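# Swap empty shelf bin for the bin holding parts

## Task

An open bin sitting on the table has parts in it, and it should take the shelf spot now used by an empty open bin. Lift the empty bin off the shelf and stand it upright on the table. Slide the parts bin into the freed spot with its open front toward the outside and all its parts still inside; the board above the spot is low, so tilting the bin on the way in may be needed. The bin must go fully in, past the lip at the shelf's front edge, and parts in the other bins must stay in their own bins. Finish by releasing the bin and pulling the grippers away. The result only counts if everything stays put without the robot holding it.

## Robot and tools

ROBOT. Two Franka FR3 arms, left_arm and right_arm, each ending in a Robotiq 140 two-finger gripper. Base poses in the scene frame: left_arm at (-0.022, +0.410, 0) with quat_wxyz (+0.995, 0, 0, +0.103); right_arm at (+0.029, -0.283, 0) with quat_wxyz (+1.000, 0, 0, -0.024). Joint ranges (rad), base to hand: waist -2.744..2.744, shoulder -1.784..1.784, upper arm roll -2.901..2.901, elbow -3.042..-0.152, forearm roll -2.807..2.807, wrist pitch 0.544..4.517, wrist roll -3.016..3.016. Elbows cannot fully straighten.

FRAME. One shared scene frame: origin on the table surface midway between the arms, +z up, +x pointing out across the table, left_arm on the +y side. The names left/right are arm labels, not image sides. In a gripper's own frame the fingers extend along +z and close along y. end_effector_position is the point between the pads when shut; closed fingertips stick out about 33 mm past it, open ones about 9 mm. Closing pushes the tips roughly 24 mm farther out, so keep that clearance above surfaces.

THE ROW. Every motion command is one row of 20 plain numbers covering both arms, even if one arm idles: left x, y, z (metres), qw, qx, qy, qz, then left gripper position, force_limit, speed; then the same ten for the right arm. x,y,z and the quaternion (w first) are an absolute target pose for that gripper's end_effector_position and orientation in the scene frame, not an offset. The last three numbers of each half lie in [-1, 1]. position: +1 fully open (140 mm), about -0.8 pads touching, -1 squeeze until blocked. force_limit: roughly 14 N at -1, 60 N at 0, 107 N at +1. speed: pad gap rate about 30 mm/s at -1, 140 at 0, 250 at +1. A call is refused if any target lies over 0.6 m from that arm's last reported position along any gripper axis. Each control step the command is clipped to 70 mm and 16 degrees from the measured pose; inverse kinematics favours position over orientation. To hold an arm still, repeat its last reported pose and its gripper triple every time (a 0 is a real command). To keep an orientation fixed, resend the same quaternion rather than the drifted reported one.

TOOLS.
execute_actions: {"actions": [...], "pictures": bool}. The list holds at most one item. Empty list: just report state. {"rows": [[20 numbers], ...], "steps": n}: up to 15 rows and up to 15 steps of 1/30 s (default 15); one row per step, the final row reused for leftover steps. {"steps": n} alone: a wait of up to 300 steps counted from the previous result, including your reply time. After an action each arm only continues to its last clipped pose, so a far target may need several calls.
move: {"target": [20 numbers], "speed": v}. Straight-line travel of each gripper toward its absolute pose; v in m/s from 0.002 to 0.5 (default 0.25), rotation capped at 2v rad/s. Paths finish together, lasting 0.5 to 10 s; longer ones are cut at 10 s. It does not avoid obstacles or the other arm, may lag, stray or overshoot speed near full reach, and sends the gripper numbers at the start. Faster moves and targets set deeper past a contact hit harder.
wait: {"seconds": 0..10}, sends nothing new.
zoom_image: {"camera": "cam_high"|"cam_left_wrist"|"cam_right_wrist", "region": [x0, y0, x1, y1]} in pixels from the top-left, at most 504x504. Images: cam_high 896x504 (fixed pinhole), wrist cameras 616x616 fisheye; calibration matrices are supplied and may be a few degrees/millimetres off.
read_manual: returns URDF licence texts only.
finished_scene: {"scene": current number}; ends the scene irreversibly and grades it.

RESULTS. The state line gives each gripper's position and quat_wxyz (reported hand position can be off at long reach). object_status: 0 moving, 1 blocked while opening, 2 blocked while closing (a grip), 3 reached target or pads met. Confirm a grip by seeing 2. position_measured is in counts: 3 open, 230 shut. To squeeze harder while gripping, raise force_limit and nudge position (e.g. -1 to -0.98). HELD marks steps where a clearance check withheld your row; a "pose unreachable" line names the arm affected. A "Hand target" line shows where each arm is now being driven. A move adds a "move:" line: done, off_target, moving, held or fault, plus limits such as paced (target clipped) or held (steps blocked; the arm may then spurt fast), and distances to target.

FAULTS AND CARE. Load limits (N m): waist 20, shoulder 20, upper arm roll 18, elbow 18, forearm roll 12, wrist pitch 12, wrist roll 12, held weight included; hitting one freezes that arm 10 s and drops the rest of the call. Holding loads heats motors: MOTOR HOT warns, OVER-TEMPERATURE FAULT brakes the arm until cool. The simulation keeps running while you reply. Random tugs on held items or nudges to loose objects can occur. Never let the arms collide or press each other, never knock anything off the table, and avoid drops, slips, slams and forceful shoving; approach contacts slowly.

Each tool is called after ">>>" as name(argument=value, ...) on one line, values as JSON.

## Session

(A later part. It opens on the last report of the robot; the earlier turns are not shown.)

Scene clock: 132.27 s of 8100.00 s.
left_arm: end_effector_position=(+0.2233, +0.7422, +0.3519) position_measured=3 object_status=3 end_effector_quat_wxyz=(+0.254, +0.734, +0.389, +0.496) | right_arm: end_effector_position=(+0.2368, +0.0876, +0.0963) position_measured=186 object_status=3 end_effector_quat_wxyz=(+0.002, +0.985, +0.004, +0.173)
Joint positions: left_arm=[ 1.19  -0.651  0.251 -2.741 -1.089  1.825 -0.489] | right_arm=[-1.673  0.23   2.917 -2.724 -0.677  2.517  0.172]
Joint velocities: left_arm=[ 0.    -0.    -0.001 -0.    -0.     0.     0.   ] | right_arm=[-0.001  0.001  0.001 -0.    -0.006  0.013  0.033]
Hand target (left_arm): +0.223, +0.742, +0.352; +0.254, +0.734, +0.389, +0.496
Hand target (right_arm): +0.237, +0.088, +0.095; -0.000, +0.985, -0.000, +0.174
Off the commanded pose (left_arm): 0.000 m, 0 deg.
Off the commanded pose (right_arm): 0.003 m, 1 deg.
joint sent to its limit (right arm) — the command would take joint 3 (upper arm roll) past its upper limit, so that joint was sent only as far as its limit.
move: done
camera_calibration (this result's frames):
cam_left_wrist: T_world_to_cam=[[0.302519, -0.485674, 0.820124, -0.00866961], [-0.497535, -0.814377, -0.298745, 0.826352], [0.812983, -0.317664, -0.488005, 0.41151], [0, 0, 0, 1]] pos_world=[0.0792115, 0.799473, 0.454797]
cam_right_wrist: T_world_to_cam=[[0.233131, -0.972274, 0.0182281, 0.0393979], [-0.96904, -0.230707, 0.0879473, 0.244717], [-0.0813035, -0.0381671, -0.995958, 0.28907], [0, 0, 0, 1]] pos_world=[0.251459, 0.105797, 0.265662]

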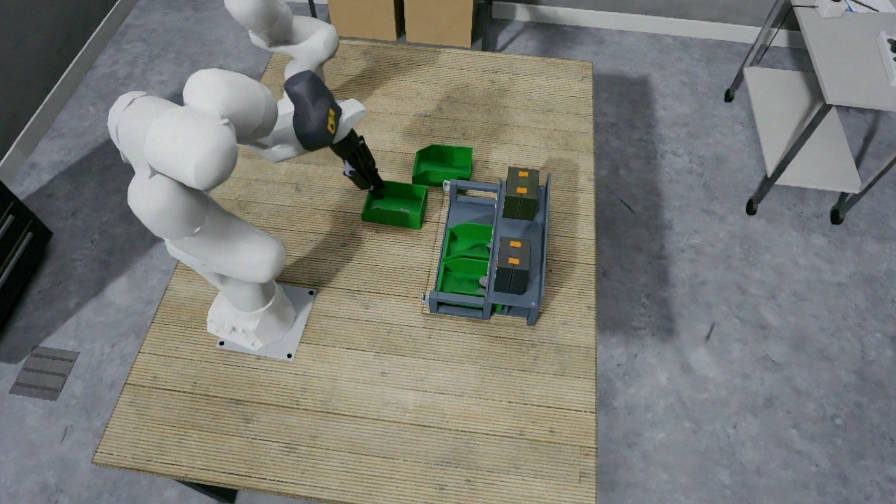

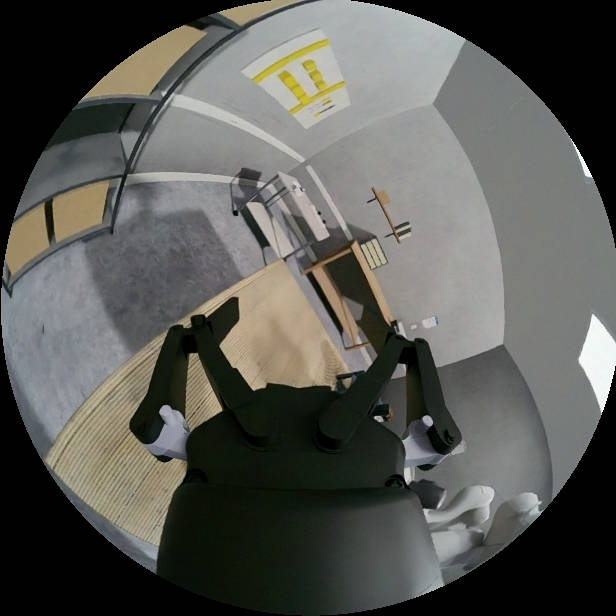

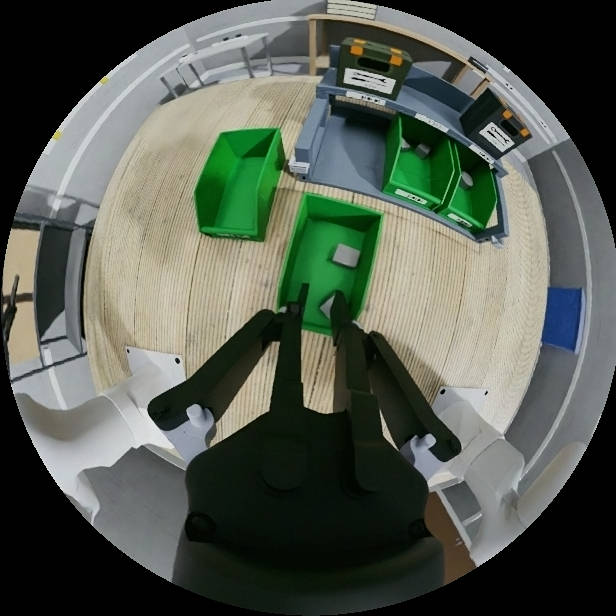

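>>> move(target=[0.2233,0.7422,0.3519,0.254,0.734,0.389,0.496,1,0,0,0.21,0.088,0.13,0.006,0.984,-0.034,0.174,0.25,1,-0.6], speed=0.1)

>>> zoom_image(camera="cam_right_wrist", region=[220,170,420,370])

Scene clock: 135.70 s of 8100.00 s.
left_arm: end_effector_position=(+0.2233, +0.7422, +0.3519) position_measured=3 object_status=3 end_effector_quat_wxyz=(+0.254, +0.734, +0.389, +0.496) | right_arm: end_effector_position=(+0.2117, +0.0881, +0.1292) position_measured=98 object_status=3 end_effector_quat_wxyz=(+0.006, +0.984, -0.029, +0.176)
Joint positions: left_arm=[ 1.19  -0.651  0.251 -2.741 -1.089  1.825 -0.489] | right_arm=[-1.576  0.322  2.918 -2.702 -0.614  2.363  0.239]
Joint velocities: left_arm=[-0.001  0.001 -0.     0.001  0.001  0.002  0.002] | right_arm=[-0.001 -0.001 -0.     0.     0.001 -0.011  0.02 ]
Hand target (left_arm): +0.223, +0.742, +0.352; +0.254, +0.734, +0.389, +0.496
Hand target (right_arm): +0.211, +0.088, +0.130; +0.006, +0.984, -0.034, +0.176
Off the commanded pose (left_arm): 0.000 m, 0 deg.
Off the commanded pose (right_arm): 0.002 m, 1 deg.
joint sent to its limit (right arm) — the command would take joint 3 (upper arm roll) past its upper limit, so that joint was sent only as far as its limit.
move: done
camera_calibration (this result's frames):
cam_left_wrist: T_world_to_cam=[[0.302519, -0.485674, 0.820124, -0.0086698], [-0.497535, -0.814377, -0.298745, 0.826351], [0.812983, -0.317665, -0.488004, 0.41151], [0, 0, 0, 1]] pos_world=[0.0792116, 0.799473, 0.454797]
cam_right_wrist: T_world_to_cam=[[0.168306, -0.985596, 0.0165511, 0.0602312], [-0.982687, -0.166442, 0.081384, 0.215721], [-0.0774569, -0.0299619, -0.996545, 0.318382], [0, 0, 0, 1]] pos_world=[0.22651, 0.104808, 0.298729]

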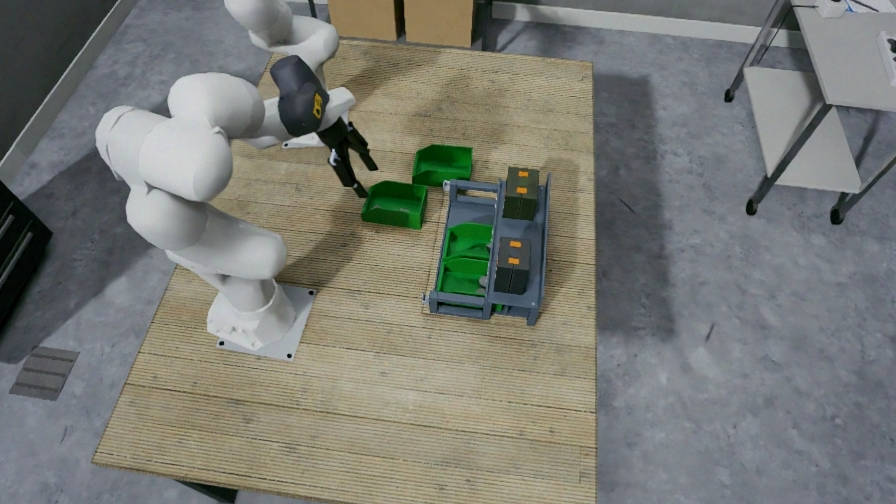

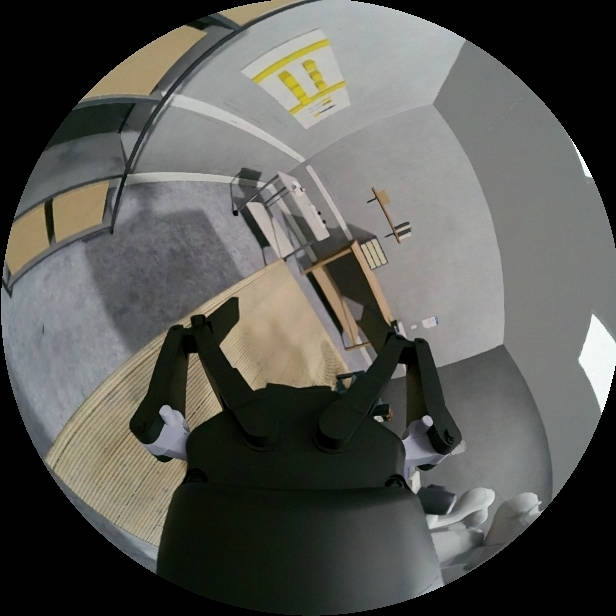

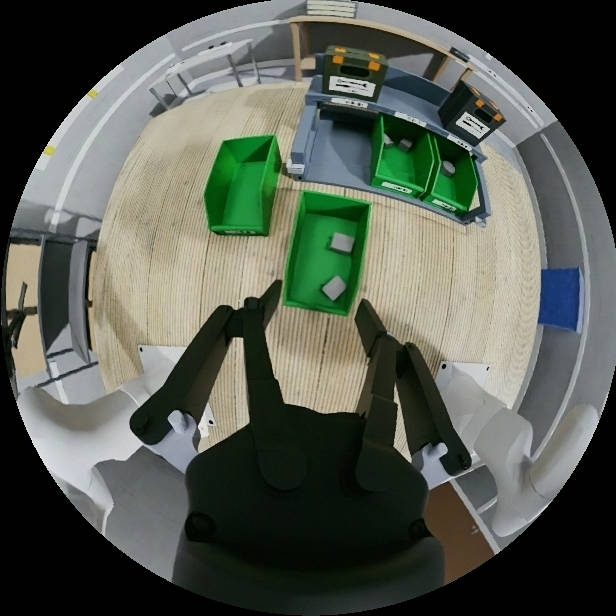

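Region (220, 170, 420, 370) of cam_right_wrist's 616x616 image, scaled by 2.520, with more detail than that image has.

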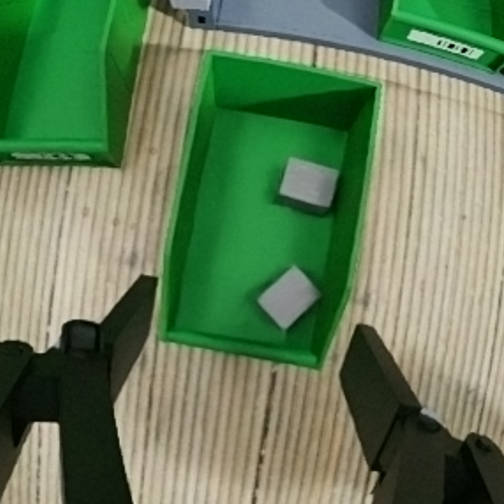

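>>> move(target=[0.2233,0.7422,0.3519,0.254,0.734,0.389,0.496,1,0,0,0.233,0.104,0.1,0.006,0.984,-0.034,0.174,-0.75,1,0], speed=0.1)

>>> move(target=[0.2233,0.7422,0.3519,0.254,0.734,0.389,0.496,1,0,0,0.233,0.104,0.048,0.006,0.984,-0.034,0.174,-0.75,1,0], speed=0.05)

Scene clock: 138.93 s of 8100.00 s.
left_arm: end_effector_position=(+0.2233, +0.7422, +0.3519) position_measured=3 object_status=3 end_effector_quat_wxyz=(+0.254, +0.734, +0.389, +0.496) | right_arm: end_effector_position=(+0.2303, +0.1027, +0.0998) position_measured=223 object_status=3 end_effector_quat_wxyz=(+0.008, +0.985, -0.033, +0.172)
Joint positions: left_arm=[ 1.19  -0.651  0.251 -2.741 -1.089  1.825 -0.489] | right_arm=[-1.592  0.188  2.881 -2.66  -0.639  2.463  0.245]
Joint velocities: left_arm=[ 0.     0.     0.001  0.001 -0.    -0.     0.   ] | right_arm=[-0.001 -0.001  0.     0.    -0.002  0.011 -0.   ]
Hand target (left_arm): +0.223, +0.742, +0.352; +0.254, +0.734, +0.389, +0.496
Hand target (right_arm): +0.232, +0.104, +0.100; +0.006, +0.984, -0.034, +0.173
Off the commanded pose (left_arm): 0.000 m, 0 deg.
Off the commanded pose (right_arm): 0.003 m, 0 deg.
move: done
camera_calibration (this result's frames):
cam_left_wrist: T_world_to_cam=[[0.302519, -0.485674, 0.820124, -0.0086697], [-0.497536, -0.814377, -0.298745, 0.826351], [0.812983, -0.317665, -0.488005, 0.41151], [0, 0, 0, 1]] pos_world=[0.0792116, 0.799473, 0.454797]
cam_right_wrist: T_world_to_cam=[[0.159962, -0.98698, 0.0168181, 0.0740398], [-0.983399, -0.157857, 0.0894878, 0.23723], [-0.0856678, -0.0308535, -0.995846, 0.29288], [0, 0, 0, 1]] pos_world=[0.246539, 0.119561, 0.269189]

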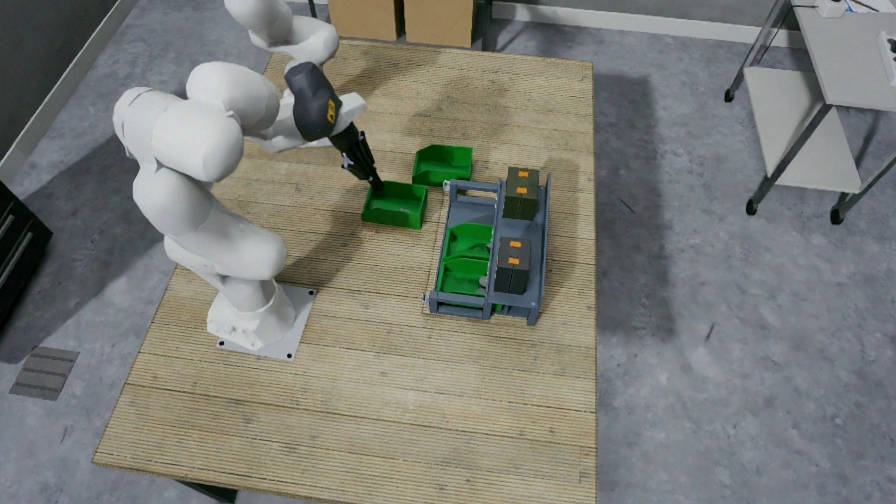

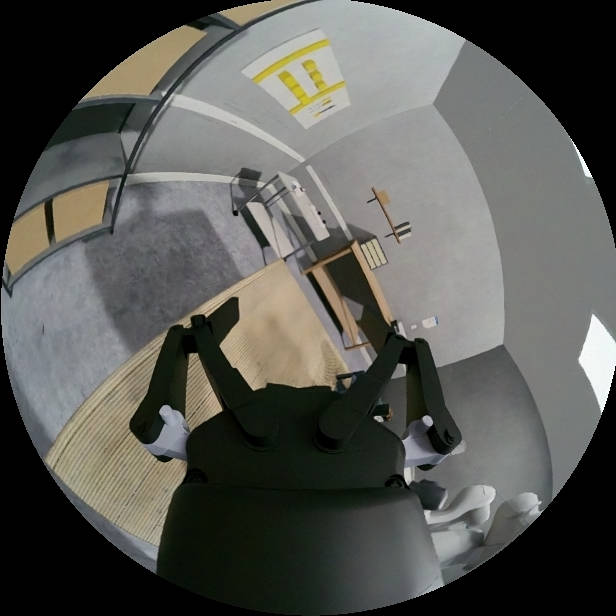

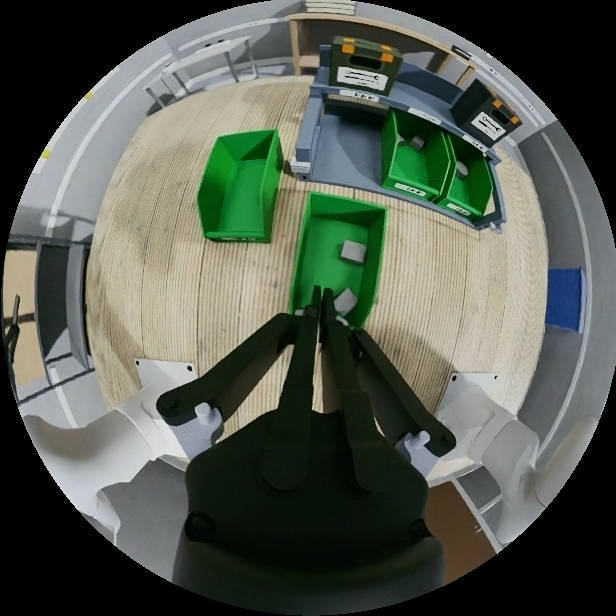

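Scene clock: 140.43 s of 8100.00 s.
left_arm: end_effector_position=(+0.2233, +0.7422, +0.3519) position_measured=3 object_status=3 end_effector_quat_wxyz=(+0.254, +0.734, +0.389, +0.496) | right_arm: end_effector_position=(+0.2319, +0.1030, +0.0492) position_measured=223 object_status=3 end_effector_quat_wxyz=(+0.008, +0.984, -0.029, +0.174)
Joint positions: left_arm=[ 1.19  -0.651  0.251 -2.741 -1.089  1.825 -0.489] | right_arm=[-1.615  0.044  2.874 -2.668 -0.731  2.609  0.339]
Joint velocities: left_arm=[ 0.001 -0.001 -0.001  0.001  0.001  0.001 -0.001] | right_arm=[ 0.     0.002 -0.001 -0.    -0.007  0.013  0.029]
Hand target (left_arm): +0.223, +0.742, +0.352; +0.254, +0.734, +0.389, +0.496
Hand target (right_arm): +0.233, +0.103, +0.048; +0.006, +0.984, -0.034, +0.173
Off the commanded pose (left_arm): 0.000 m, 0 deg.
Off the commanded pose (right_arm): 0.002 m, 1 deg.
move: done
camera_calibration (this result's frames):
cam_left_wrist: T_world_to_cam=[[0.302519, -0.485674, 0.820124, -0.00866979], [-0.497535, -0.814377, -0.298745, 0.826351], [0.812983, -0.317665, -0.488004, 0.41151], [0, 0, 0, 1]] pos_world=[0.0792116, 0.799473, 0.454797]
cam_right_wrist: T_world_to_cam=[[0.166433, -0.985886, 0.0181539, 0.0732172], [-0.982584, -0.164277, 0.0868407, 0.243982], [-0.0826327, -0.0322909, -0.996057, 0.242079], [0, 0, 0, 1]] pos_world=[0.247551, 0.120081, 0.218608]

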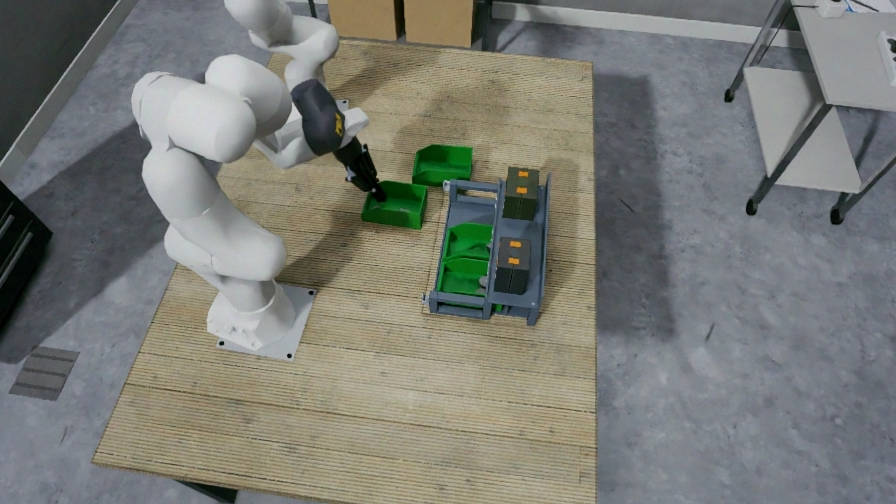

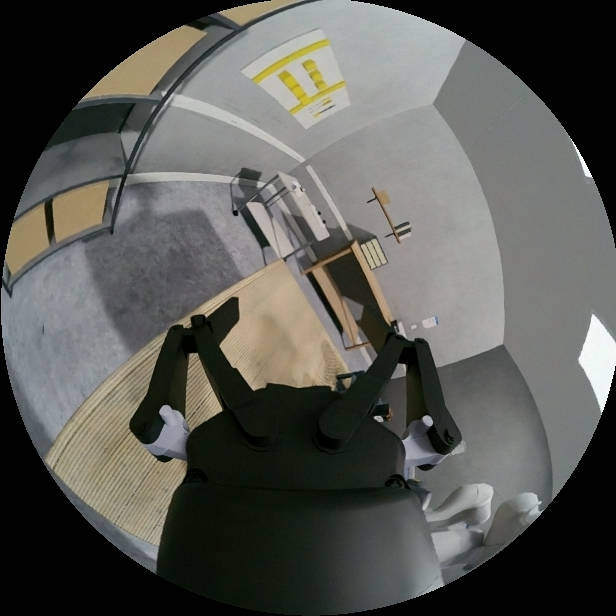

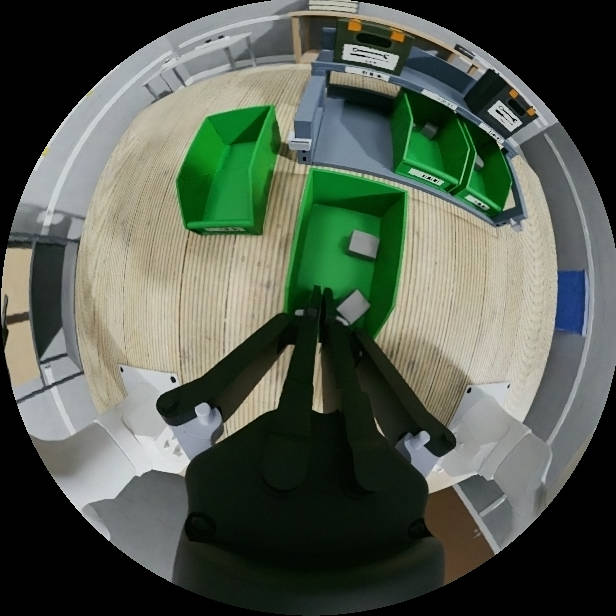

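>>> move(target=[0.2233,0.7422,0.3519,0.254,0.734,0.389,0.496,1,0,0,0.229,0.084,0.048,0.006,0.984,-0.034,0.174,-0.75,1,0], speed=0.03)

>>> move(target=[0.2233,0.7422,0.3519,0.254,0.734,0.389,0.496,1,0,0,0.265,0.08,0.048,0.006,0.984,-0.034,0.174,-0.75,1,0], speed=0.03)

Scene clock: 142.53 s of 8100.00 s.
left_arm: end_effector_position=(+0.2233, +0.7422, +0.3519) position_measured=3 object_status=3 end_effector_quat_wxyz=(+0.254, +0.734, +0.389, +0.496) | right_arm: end_effector_position=(+0.2284, +0.0851, +0.0483) position_measured=223 object_status=3 end_effector_quat_wxyz=(+0.007, +0.984, -0.030, +0.174)
Joint positions: left_arm=[ 1.19  -0.651  0.251 -2.741 -1.089  1.825 -0.489] | right_arm=[-1.625  0.088  2.87  -2.722 -0.77   2.616  0.365]
Joint velocities: left_arm=[ 0.001 -0.001 -0.    -0.001 -0.    -0.001  0.001] | right_arm=[-0.001  0.001  0.001 -0.004 -0.009  0.004  0.014]
Hand target (left_arm): +0.223, +0.742, +0.352; +0.254, +0.734, +0.389, +0.496
Hand target (right_arm): +0.230, +0.084, +0.048; +0.006, +0.984, -0.034, +0.174
Off the commanded pose (left_arm): 0.000 m, 0 deg.
Off the commanded pose (right_arm): 0.001 m, 0 deg.
move: done
camera_calibration (this result's frames):
cam_left_wrist: T_world_to_cam=[[0.302519, -0.485674, 0.820124, -0.0086698], [-0.497535, -0.814377, -0.298745, 0.826351], [0.812983, -0.317665, -0.488004, 0.41151], [0, 0, 0, 1]] pos_world=[0.0792116, 0.799473, 0.454797]
cam_right_wrist: T_world_to_cam=[[0.164943, -0.986166, 0.0164373, 0.0566549], [-0.982919, -0.162975, 0.0854931, 0.237752], [-0.0816316, -0.030258, -0.996203, 0.239849], [0, 0, 0, 1]] pos_world=[0.243925, 0.101876, 0.217681]

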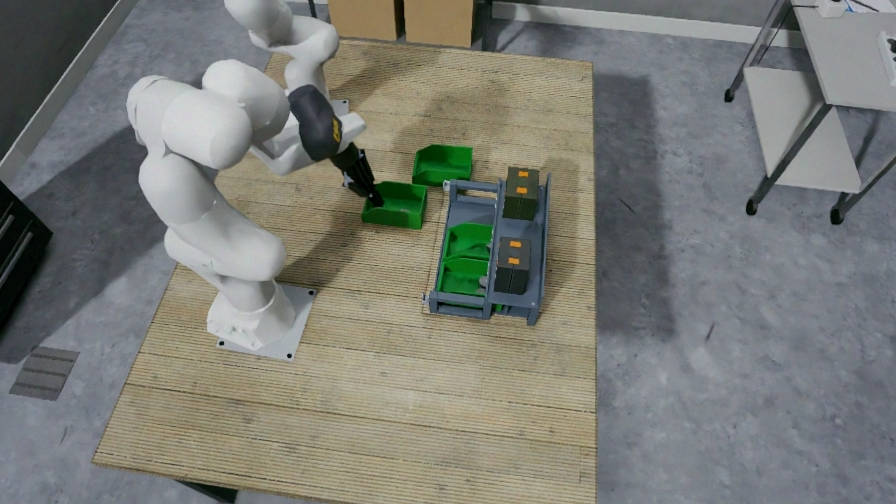

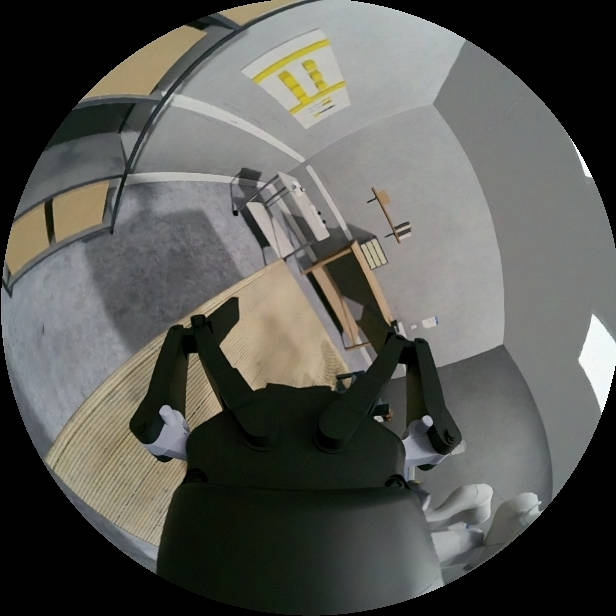

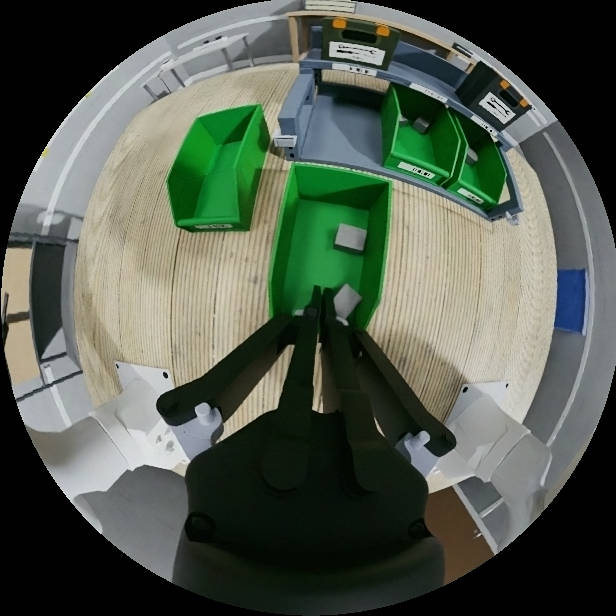

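Scene clock: 144.03 s of 8100.00 s.
left_arm: end_effector_position=(+0.2233, +0.7422, +0.3519) position_measured=3 object_status=3 end_effector_quat_wxyz=(+0.254, +0.734, +0.389, +0.496) | right_arm: end_effector_position=(+0.2628, +0.0802, +0.0479) position_measured=223 object_status=3 end_effector_quat_wxyz=(+0.006, +0.984, -0.040, +0.172)
Joint positions: left_arm=[ 1.19  -0.651  0.251 -2.741 -1.089  1.825 -0.489] | right_arm=[-1.657  0.065  2.81  -2.702 -0.783  2.648  0.31 ]
Joint velocities: left_arm=[0.    0.    0.    0.    0.    0.    0.001] | right_arm=[-0.    -0.001 -0.006  0.001 -0.001  0.007 -0.025]
Hand target (left_arm): +0.223, +0.742, +0.352; +0.254, +0.734, +0.389, +0.496
Hand target (right_arm): +0.264, +0.081, +0.048; +0.006, +0.984, -0.034, +0.173
Off the commanded pose (left_arm): 0.000 m, 0 deg.
Off the commanded pose (right_arm): 0.002 m, 1 deg.
move: done
camera_calibration (this result's frames):
cam_left_wrist: T_world_to_cam=[[0.302519, -0.485674, 0.820124, -0.00866981], [-0.497535, -0.814377, -0.298745, 0.826351], [0.812983, -0.317665, -0.488004, 0.41151], [0, 0, 0, 1]] pos_world=[0.0792116, 0.799473, 0.454797]
cam_right_wrist: T_world_to_cam=[[0.145981, -0.989221, 0.0114877, 0.0515769], [-0.985626, -0.144433, 0.0876387, 0.269955], [-0.0850348, -0.0241162, -0.996086, 0.242539], [0, 0, 0, 1]] pos_world=[0.279169, 0.0958604, 0.217339]

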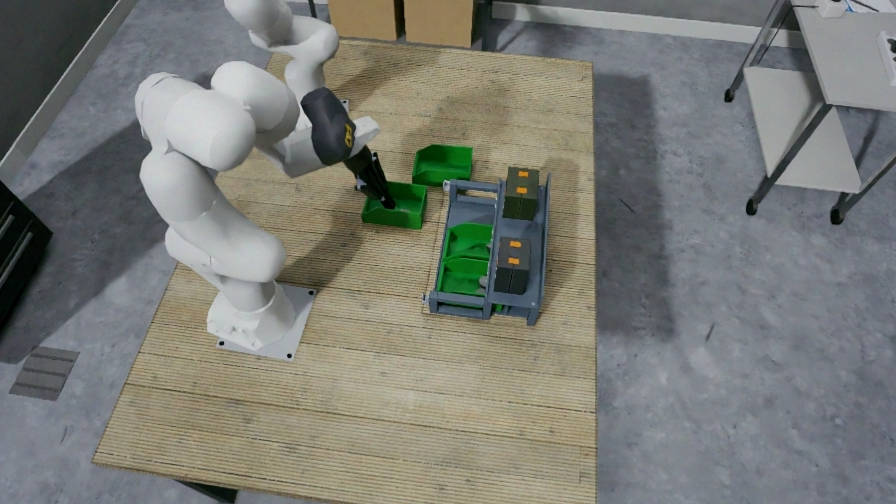

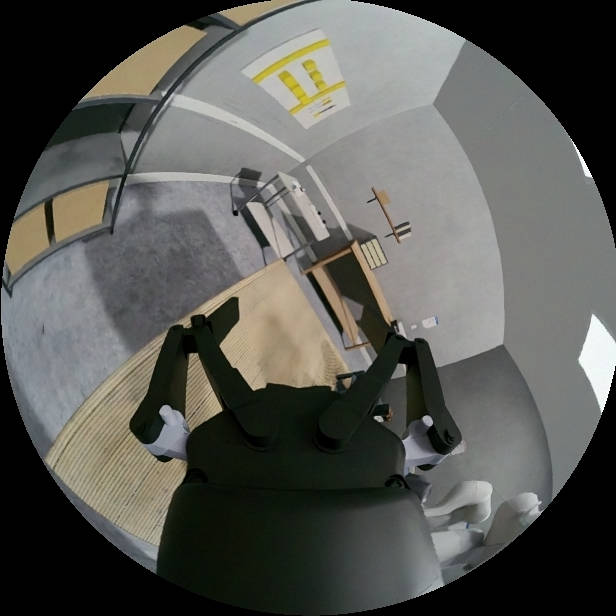

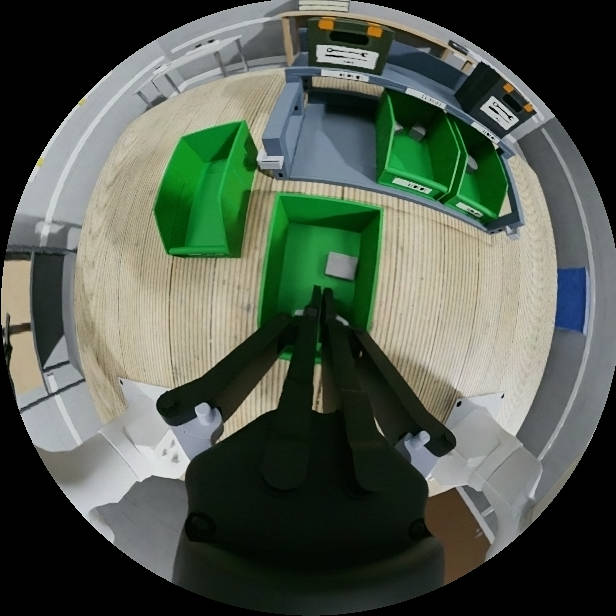

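>>> move(target=[0.2233,0.7422,0.3519,0.254,0.734,0.389,0.496,1,0,0,0.235,0.104,0.05,0.006,0.984,-0.034,0.174,-0.75,1,0], speed=0.03)

Scene clock: 146.03 s of 8100.00 s.
left_arm: end_effector_position=(+0.2233, +0.7422, +0.3519) position_measured=3 object_status=3 end_effector_quat_wxyz=(+0.254, +0.734, +0.389, +0.496) | right_arm: end_effector_position=(+0.2360, +0.1040, +0.0507) position_measured=223 object_status=3 end_effector_quat_wxyz=(+0.004, +0.984, -0.030, +0.175)
Joint positions: left_arm=[ 1.19  -0.651  0.251 -2.741 -1.089  1.825 -0.489] | right_arm=[-1.617  0.046  2.866 -2.668 -0.742  2.616  0.34 ]
Joint velocities: left_arm=[ 0.001 -0.     0.    -0.001 -0.001  0.    -0.   ] | right_arm=[-0.001 -0.     0.006  0.002  0.005 -0.009  0.013]
Hand target (left_arm): +0.223, +0.742, +0.352; +0.254, +0.734, +0.389, +0.496
Hand target (right_arm): +0.235, +0.103, +0.050; +0.006, +0.984, -0.034, +0.175
Off the commanded pose (left_arm): 0.000 m, 0 deg.
Off the commanded pose (right_arm): 0.001 m, 1 deg.
move: done
camera_calibration (this result's frames):
cam_left_wrist: T_world_to_cam=[[0.302519, -0.485674, 0.820124, -0.00866974], [-0.497535, -0.814377, -0.298745, 0.826351], [0.812983, -0.317665, -0.488004, 0.41151], [0, 0, 0, 1]] pos_world=[0.0792116, 0.799473, 0.454797]
cam_right_wrist: T_world_to_cam=[[0.167275, -0.985842, 0.0115605, 0.073607], [-0.982687, -0.16577, 0.0827445, 0.248434], [-0.0796566, -0.0252014, -0.996504, 0.242533], [0, 0, 0, 1]] pos_world=[0.251139, 0.11986, 0.220277]

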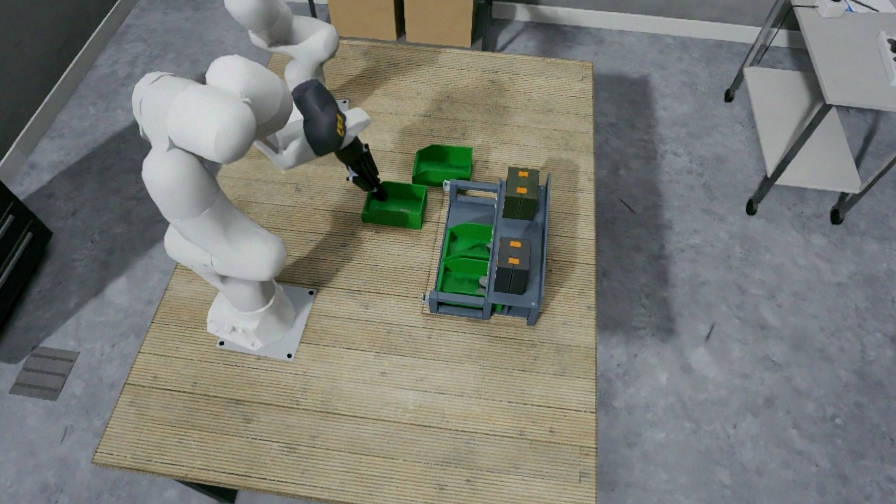

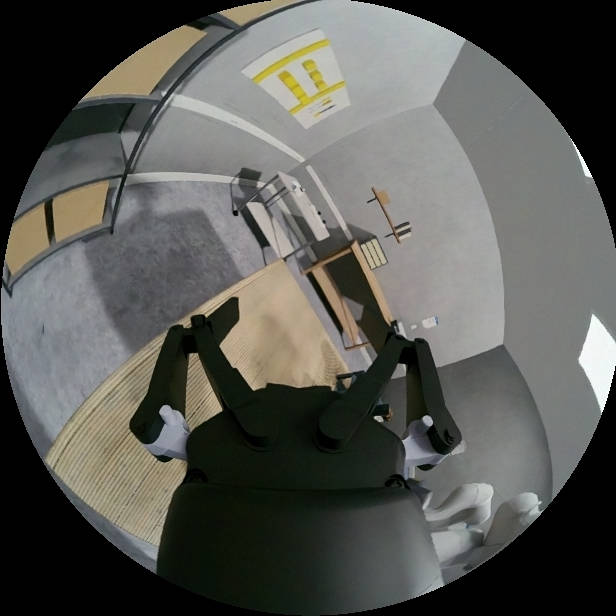

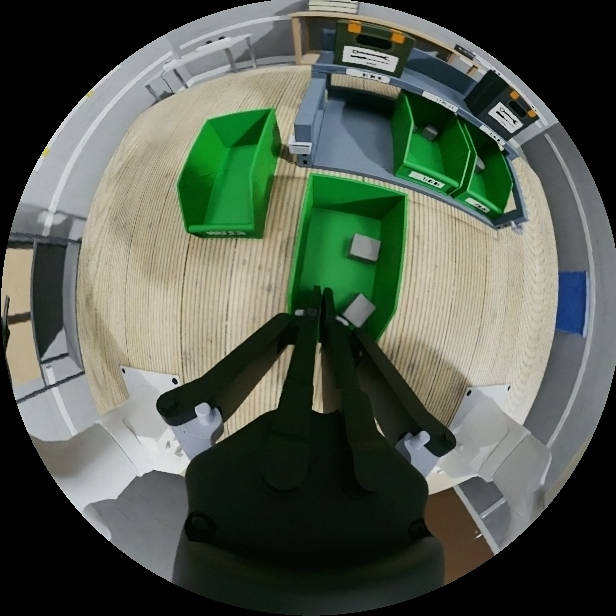

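>>> move(target=[0.2233,0.7422,0.3519,0.254,0.734,0.389,0.496,1,0,0,0.236,0.09,0.05,0.006,0.984,-0.034,0.174,-0.45,1,-0.6], speed=0.03)

>>> move(target=[0.2233,0.7422,0.3519,0.254,0.734,0.389,0.496,1,0,0,0.236,0.09,0.046,0.006,0.984,-0.034,0.174,0.5,1,-0.6], speed=0.03)

Scene clock: 147.83 s of 8100.00 s.
left_arm: end_effector_position=(+0.2233, +0.7422, +0.3519) position_measured=3 object_status=3 end_effector_quat_wxyz=(+0.254, +0.734, +0.389, +0.496) | right_arm: end_effector_position=(+0.2352, +0.0909, +0.0499) position_measured=186 object_status=3 end_effector_quat_wxyz=(+0.007, +0.984, -0.032, +0.174)
Joint positions: left_arm=[ 1.19  -0.651  0.251 -2.741 -1.089  1.825 -0.489] | right_arm=[-1.624  0.073  2.86  -2.7   -0.757  2.615  0.346]
Joint velocities: left_arm=[ 0.001 -0.002 -0.001  0.001  0.    -0.001  0.   ] | right_arm=[ 0.     0.003 -0.    -0.001 -0.003 -0.001  0.003]
Hand target (left_arm): +0.223, +0.742, +0.352; +0.254, +0.734, +0.389, +0.496
Hand target (right_arm): +0.236, +0.090, +0.050; +0.006, +0.984, -0.034, +0.174
Off the commanded pose (left_arm): 0.000 m, 0 deg.
Off the commanded pose (right_arm): 0.001 m, 0 deg.
move: done
camera_calibration (this result's frames):
cam_left_wrist: T_world_to_cam=[[0.302519, -0.485674, 0.820124, -0.00866966], [-0.497536, -0.814377, -0.298745, 0.826351], [0.812983, -0.317665, -0.488005, 0.41151], [0, 0, 0, 1]] pos_world=[0.0792116, 0.799473, 0.454797]
cam_right_wrist: T_world_to_cam=[[0.161811, -0.986701, 0.0154295, 0.0620476], [-0.983385, -0.159924, 0.0858977, 0.245026], [-0.0822878, -0.0290723, -0.996184, 0.242294], [0, 0, 0, 1]] pos_world=[0.250853, 0.107452, 0.219365]

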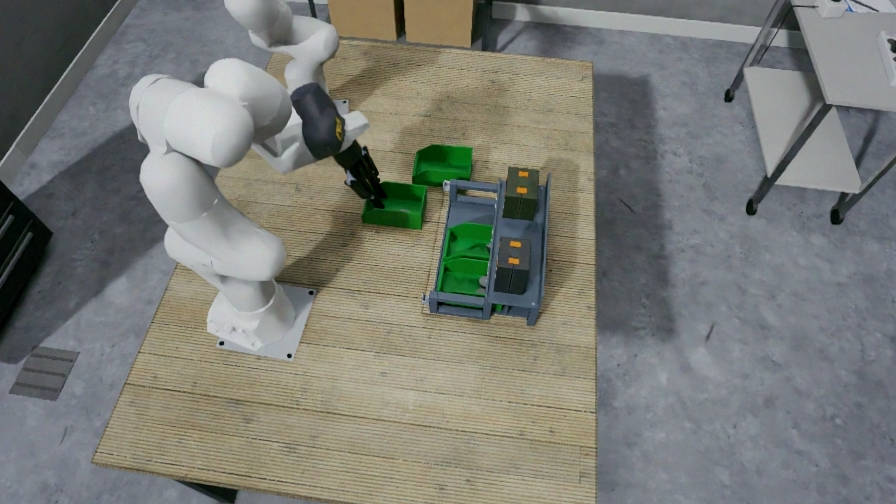

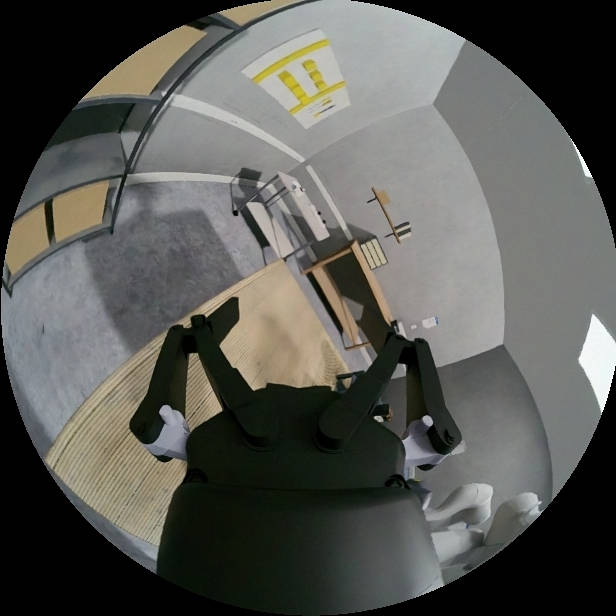

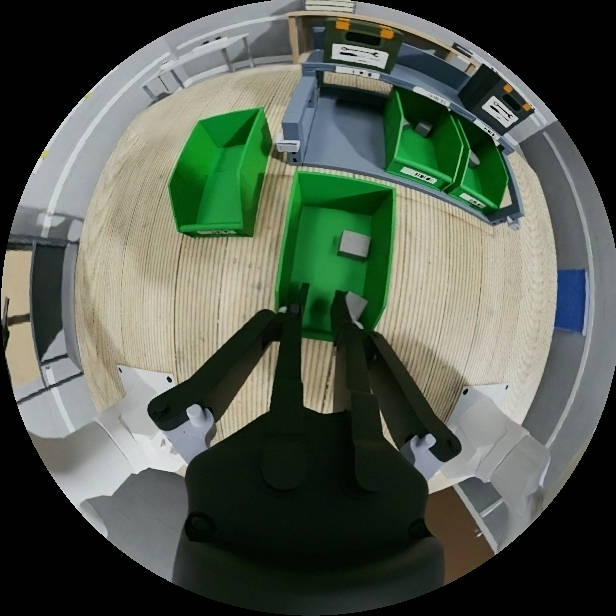

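Scene clock: 148.53 s of 8100.00 s.
left_arm: end_effector_position=(+0.2233, +0.7422, +0.3519) position_measured=3 object_status=3 end_effector_quat_wxyz=(+0.254, +0.734, +0.389, +0.496) | right_arm: end_effector_position=(+0.2354, +0.0917, +0.0489) position_measured=139 object_status=1 end_effector_quat_wxyz=(+0.005, +0.984, -0.033, +0.174)
Joint positions: left_arm=[ 1.19  -0.651  0.251 -2.741 -1.089  1.825 -0.489] | right_arm=[-1.625  0.069  2.859 -2.7   -0.765  2.622  0.355]
Joint velocities: left_arm=[ 0.    -0.001 -0.001  0.001 -0.001  0.001  0.   ] | right_arm=[-0.    -0.001 -0.002 -0.    -0.004  0.004  0.013]
Hand target (left_arm): +0.223, +0.742, +0.352; +0.254, +0.734, +0.389, +0.496
Hand target (right_arm): +0.236, +0.090, +0.046; +0.006, +0.984, -0.034, +0.174
Off the commanded pose (left_arm): 0.000 m, 0 deg.
Off the commanded pose (right_arm): 0.003 m, 0 deg.
move: done
camera_calibration (this result's frames):
cam_left_wrist: T_world_to_cam=[[0.302519, -0.485674, 0.820124, -0.00866956], [-0.497535, -0.814377, -0.298745, 0.826352], [0.812983, -0.317665, -0.488005, 0.41151], [0, 0, 0, 1]] pos_world=[0.0792116, 0.799473, 0.454797]
cam_right_wrist: T_world_to_cam=[[0.16065, -0.986944, 0.0115529, 0.0633469], [-0.98369, -0.159138, 0.0838441, 0.245579], [-0.0809109, -0.024834, -0.996412, 0.240563], [0, 0, 0, 1]] pos_world=[0.250861, 0.107575, 0.218378]

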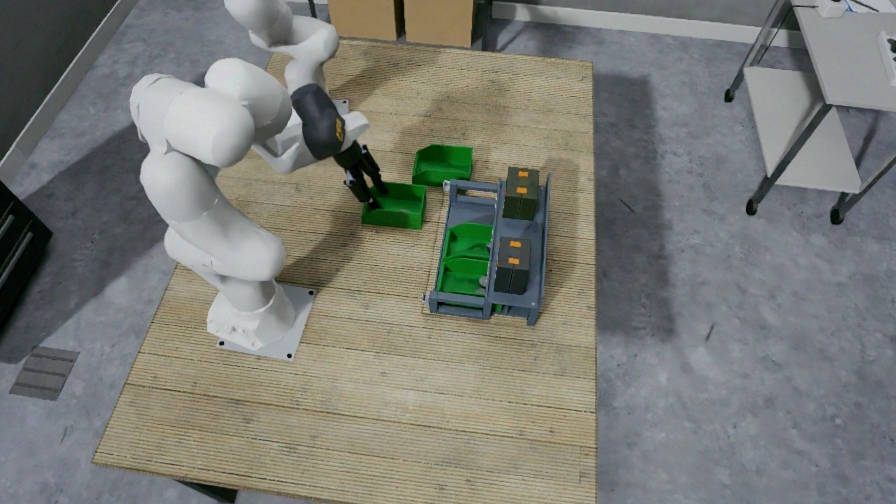

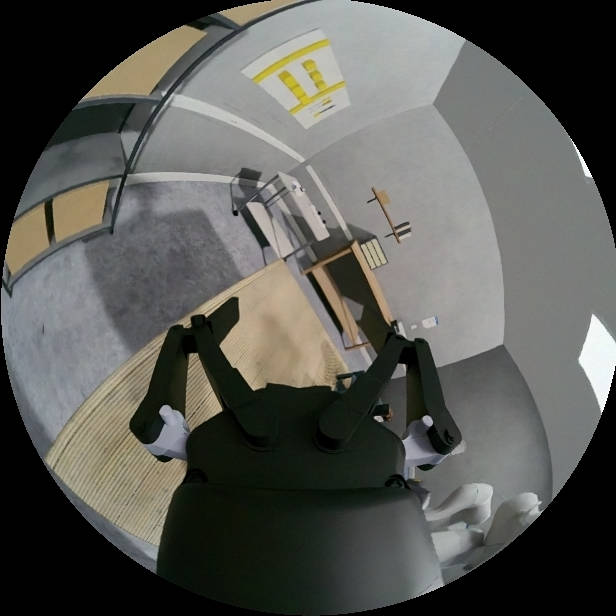

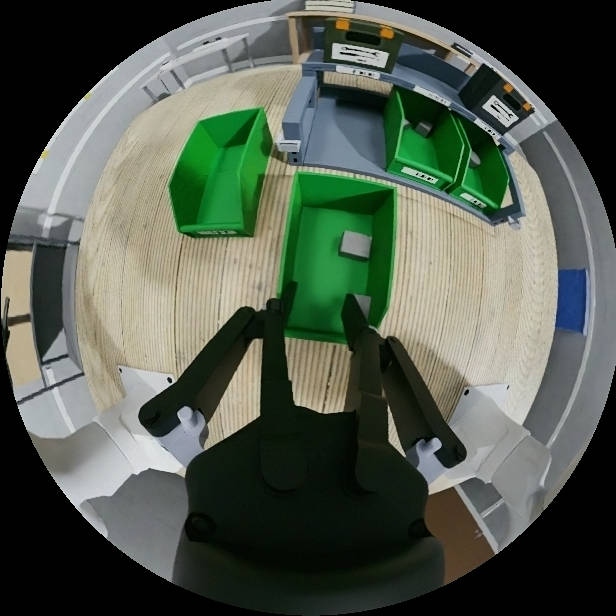

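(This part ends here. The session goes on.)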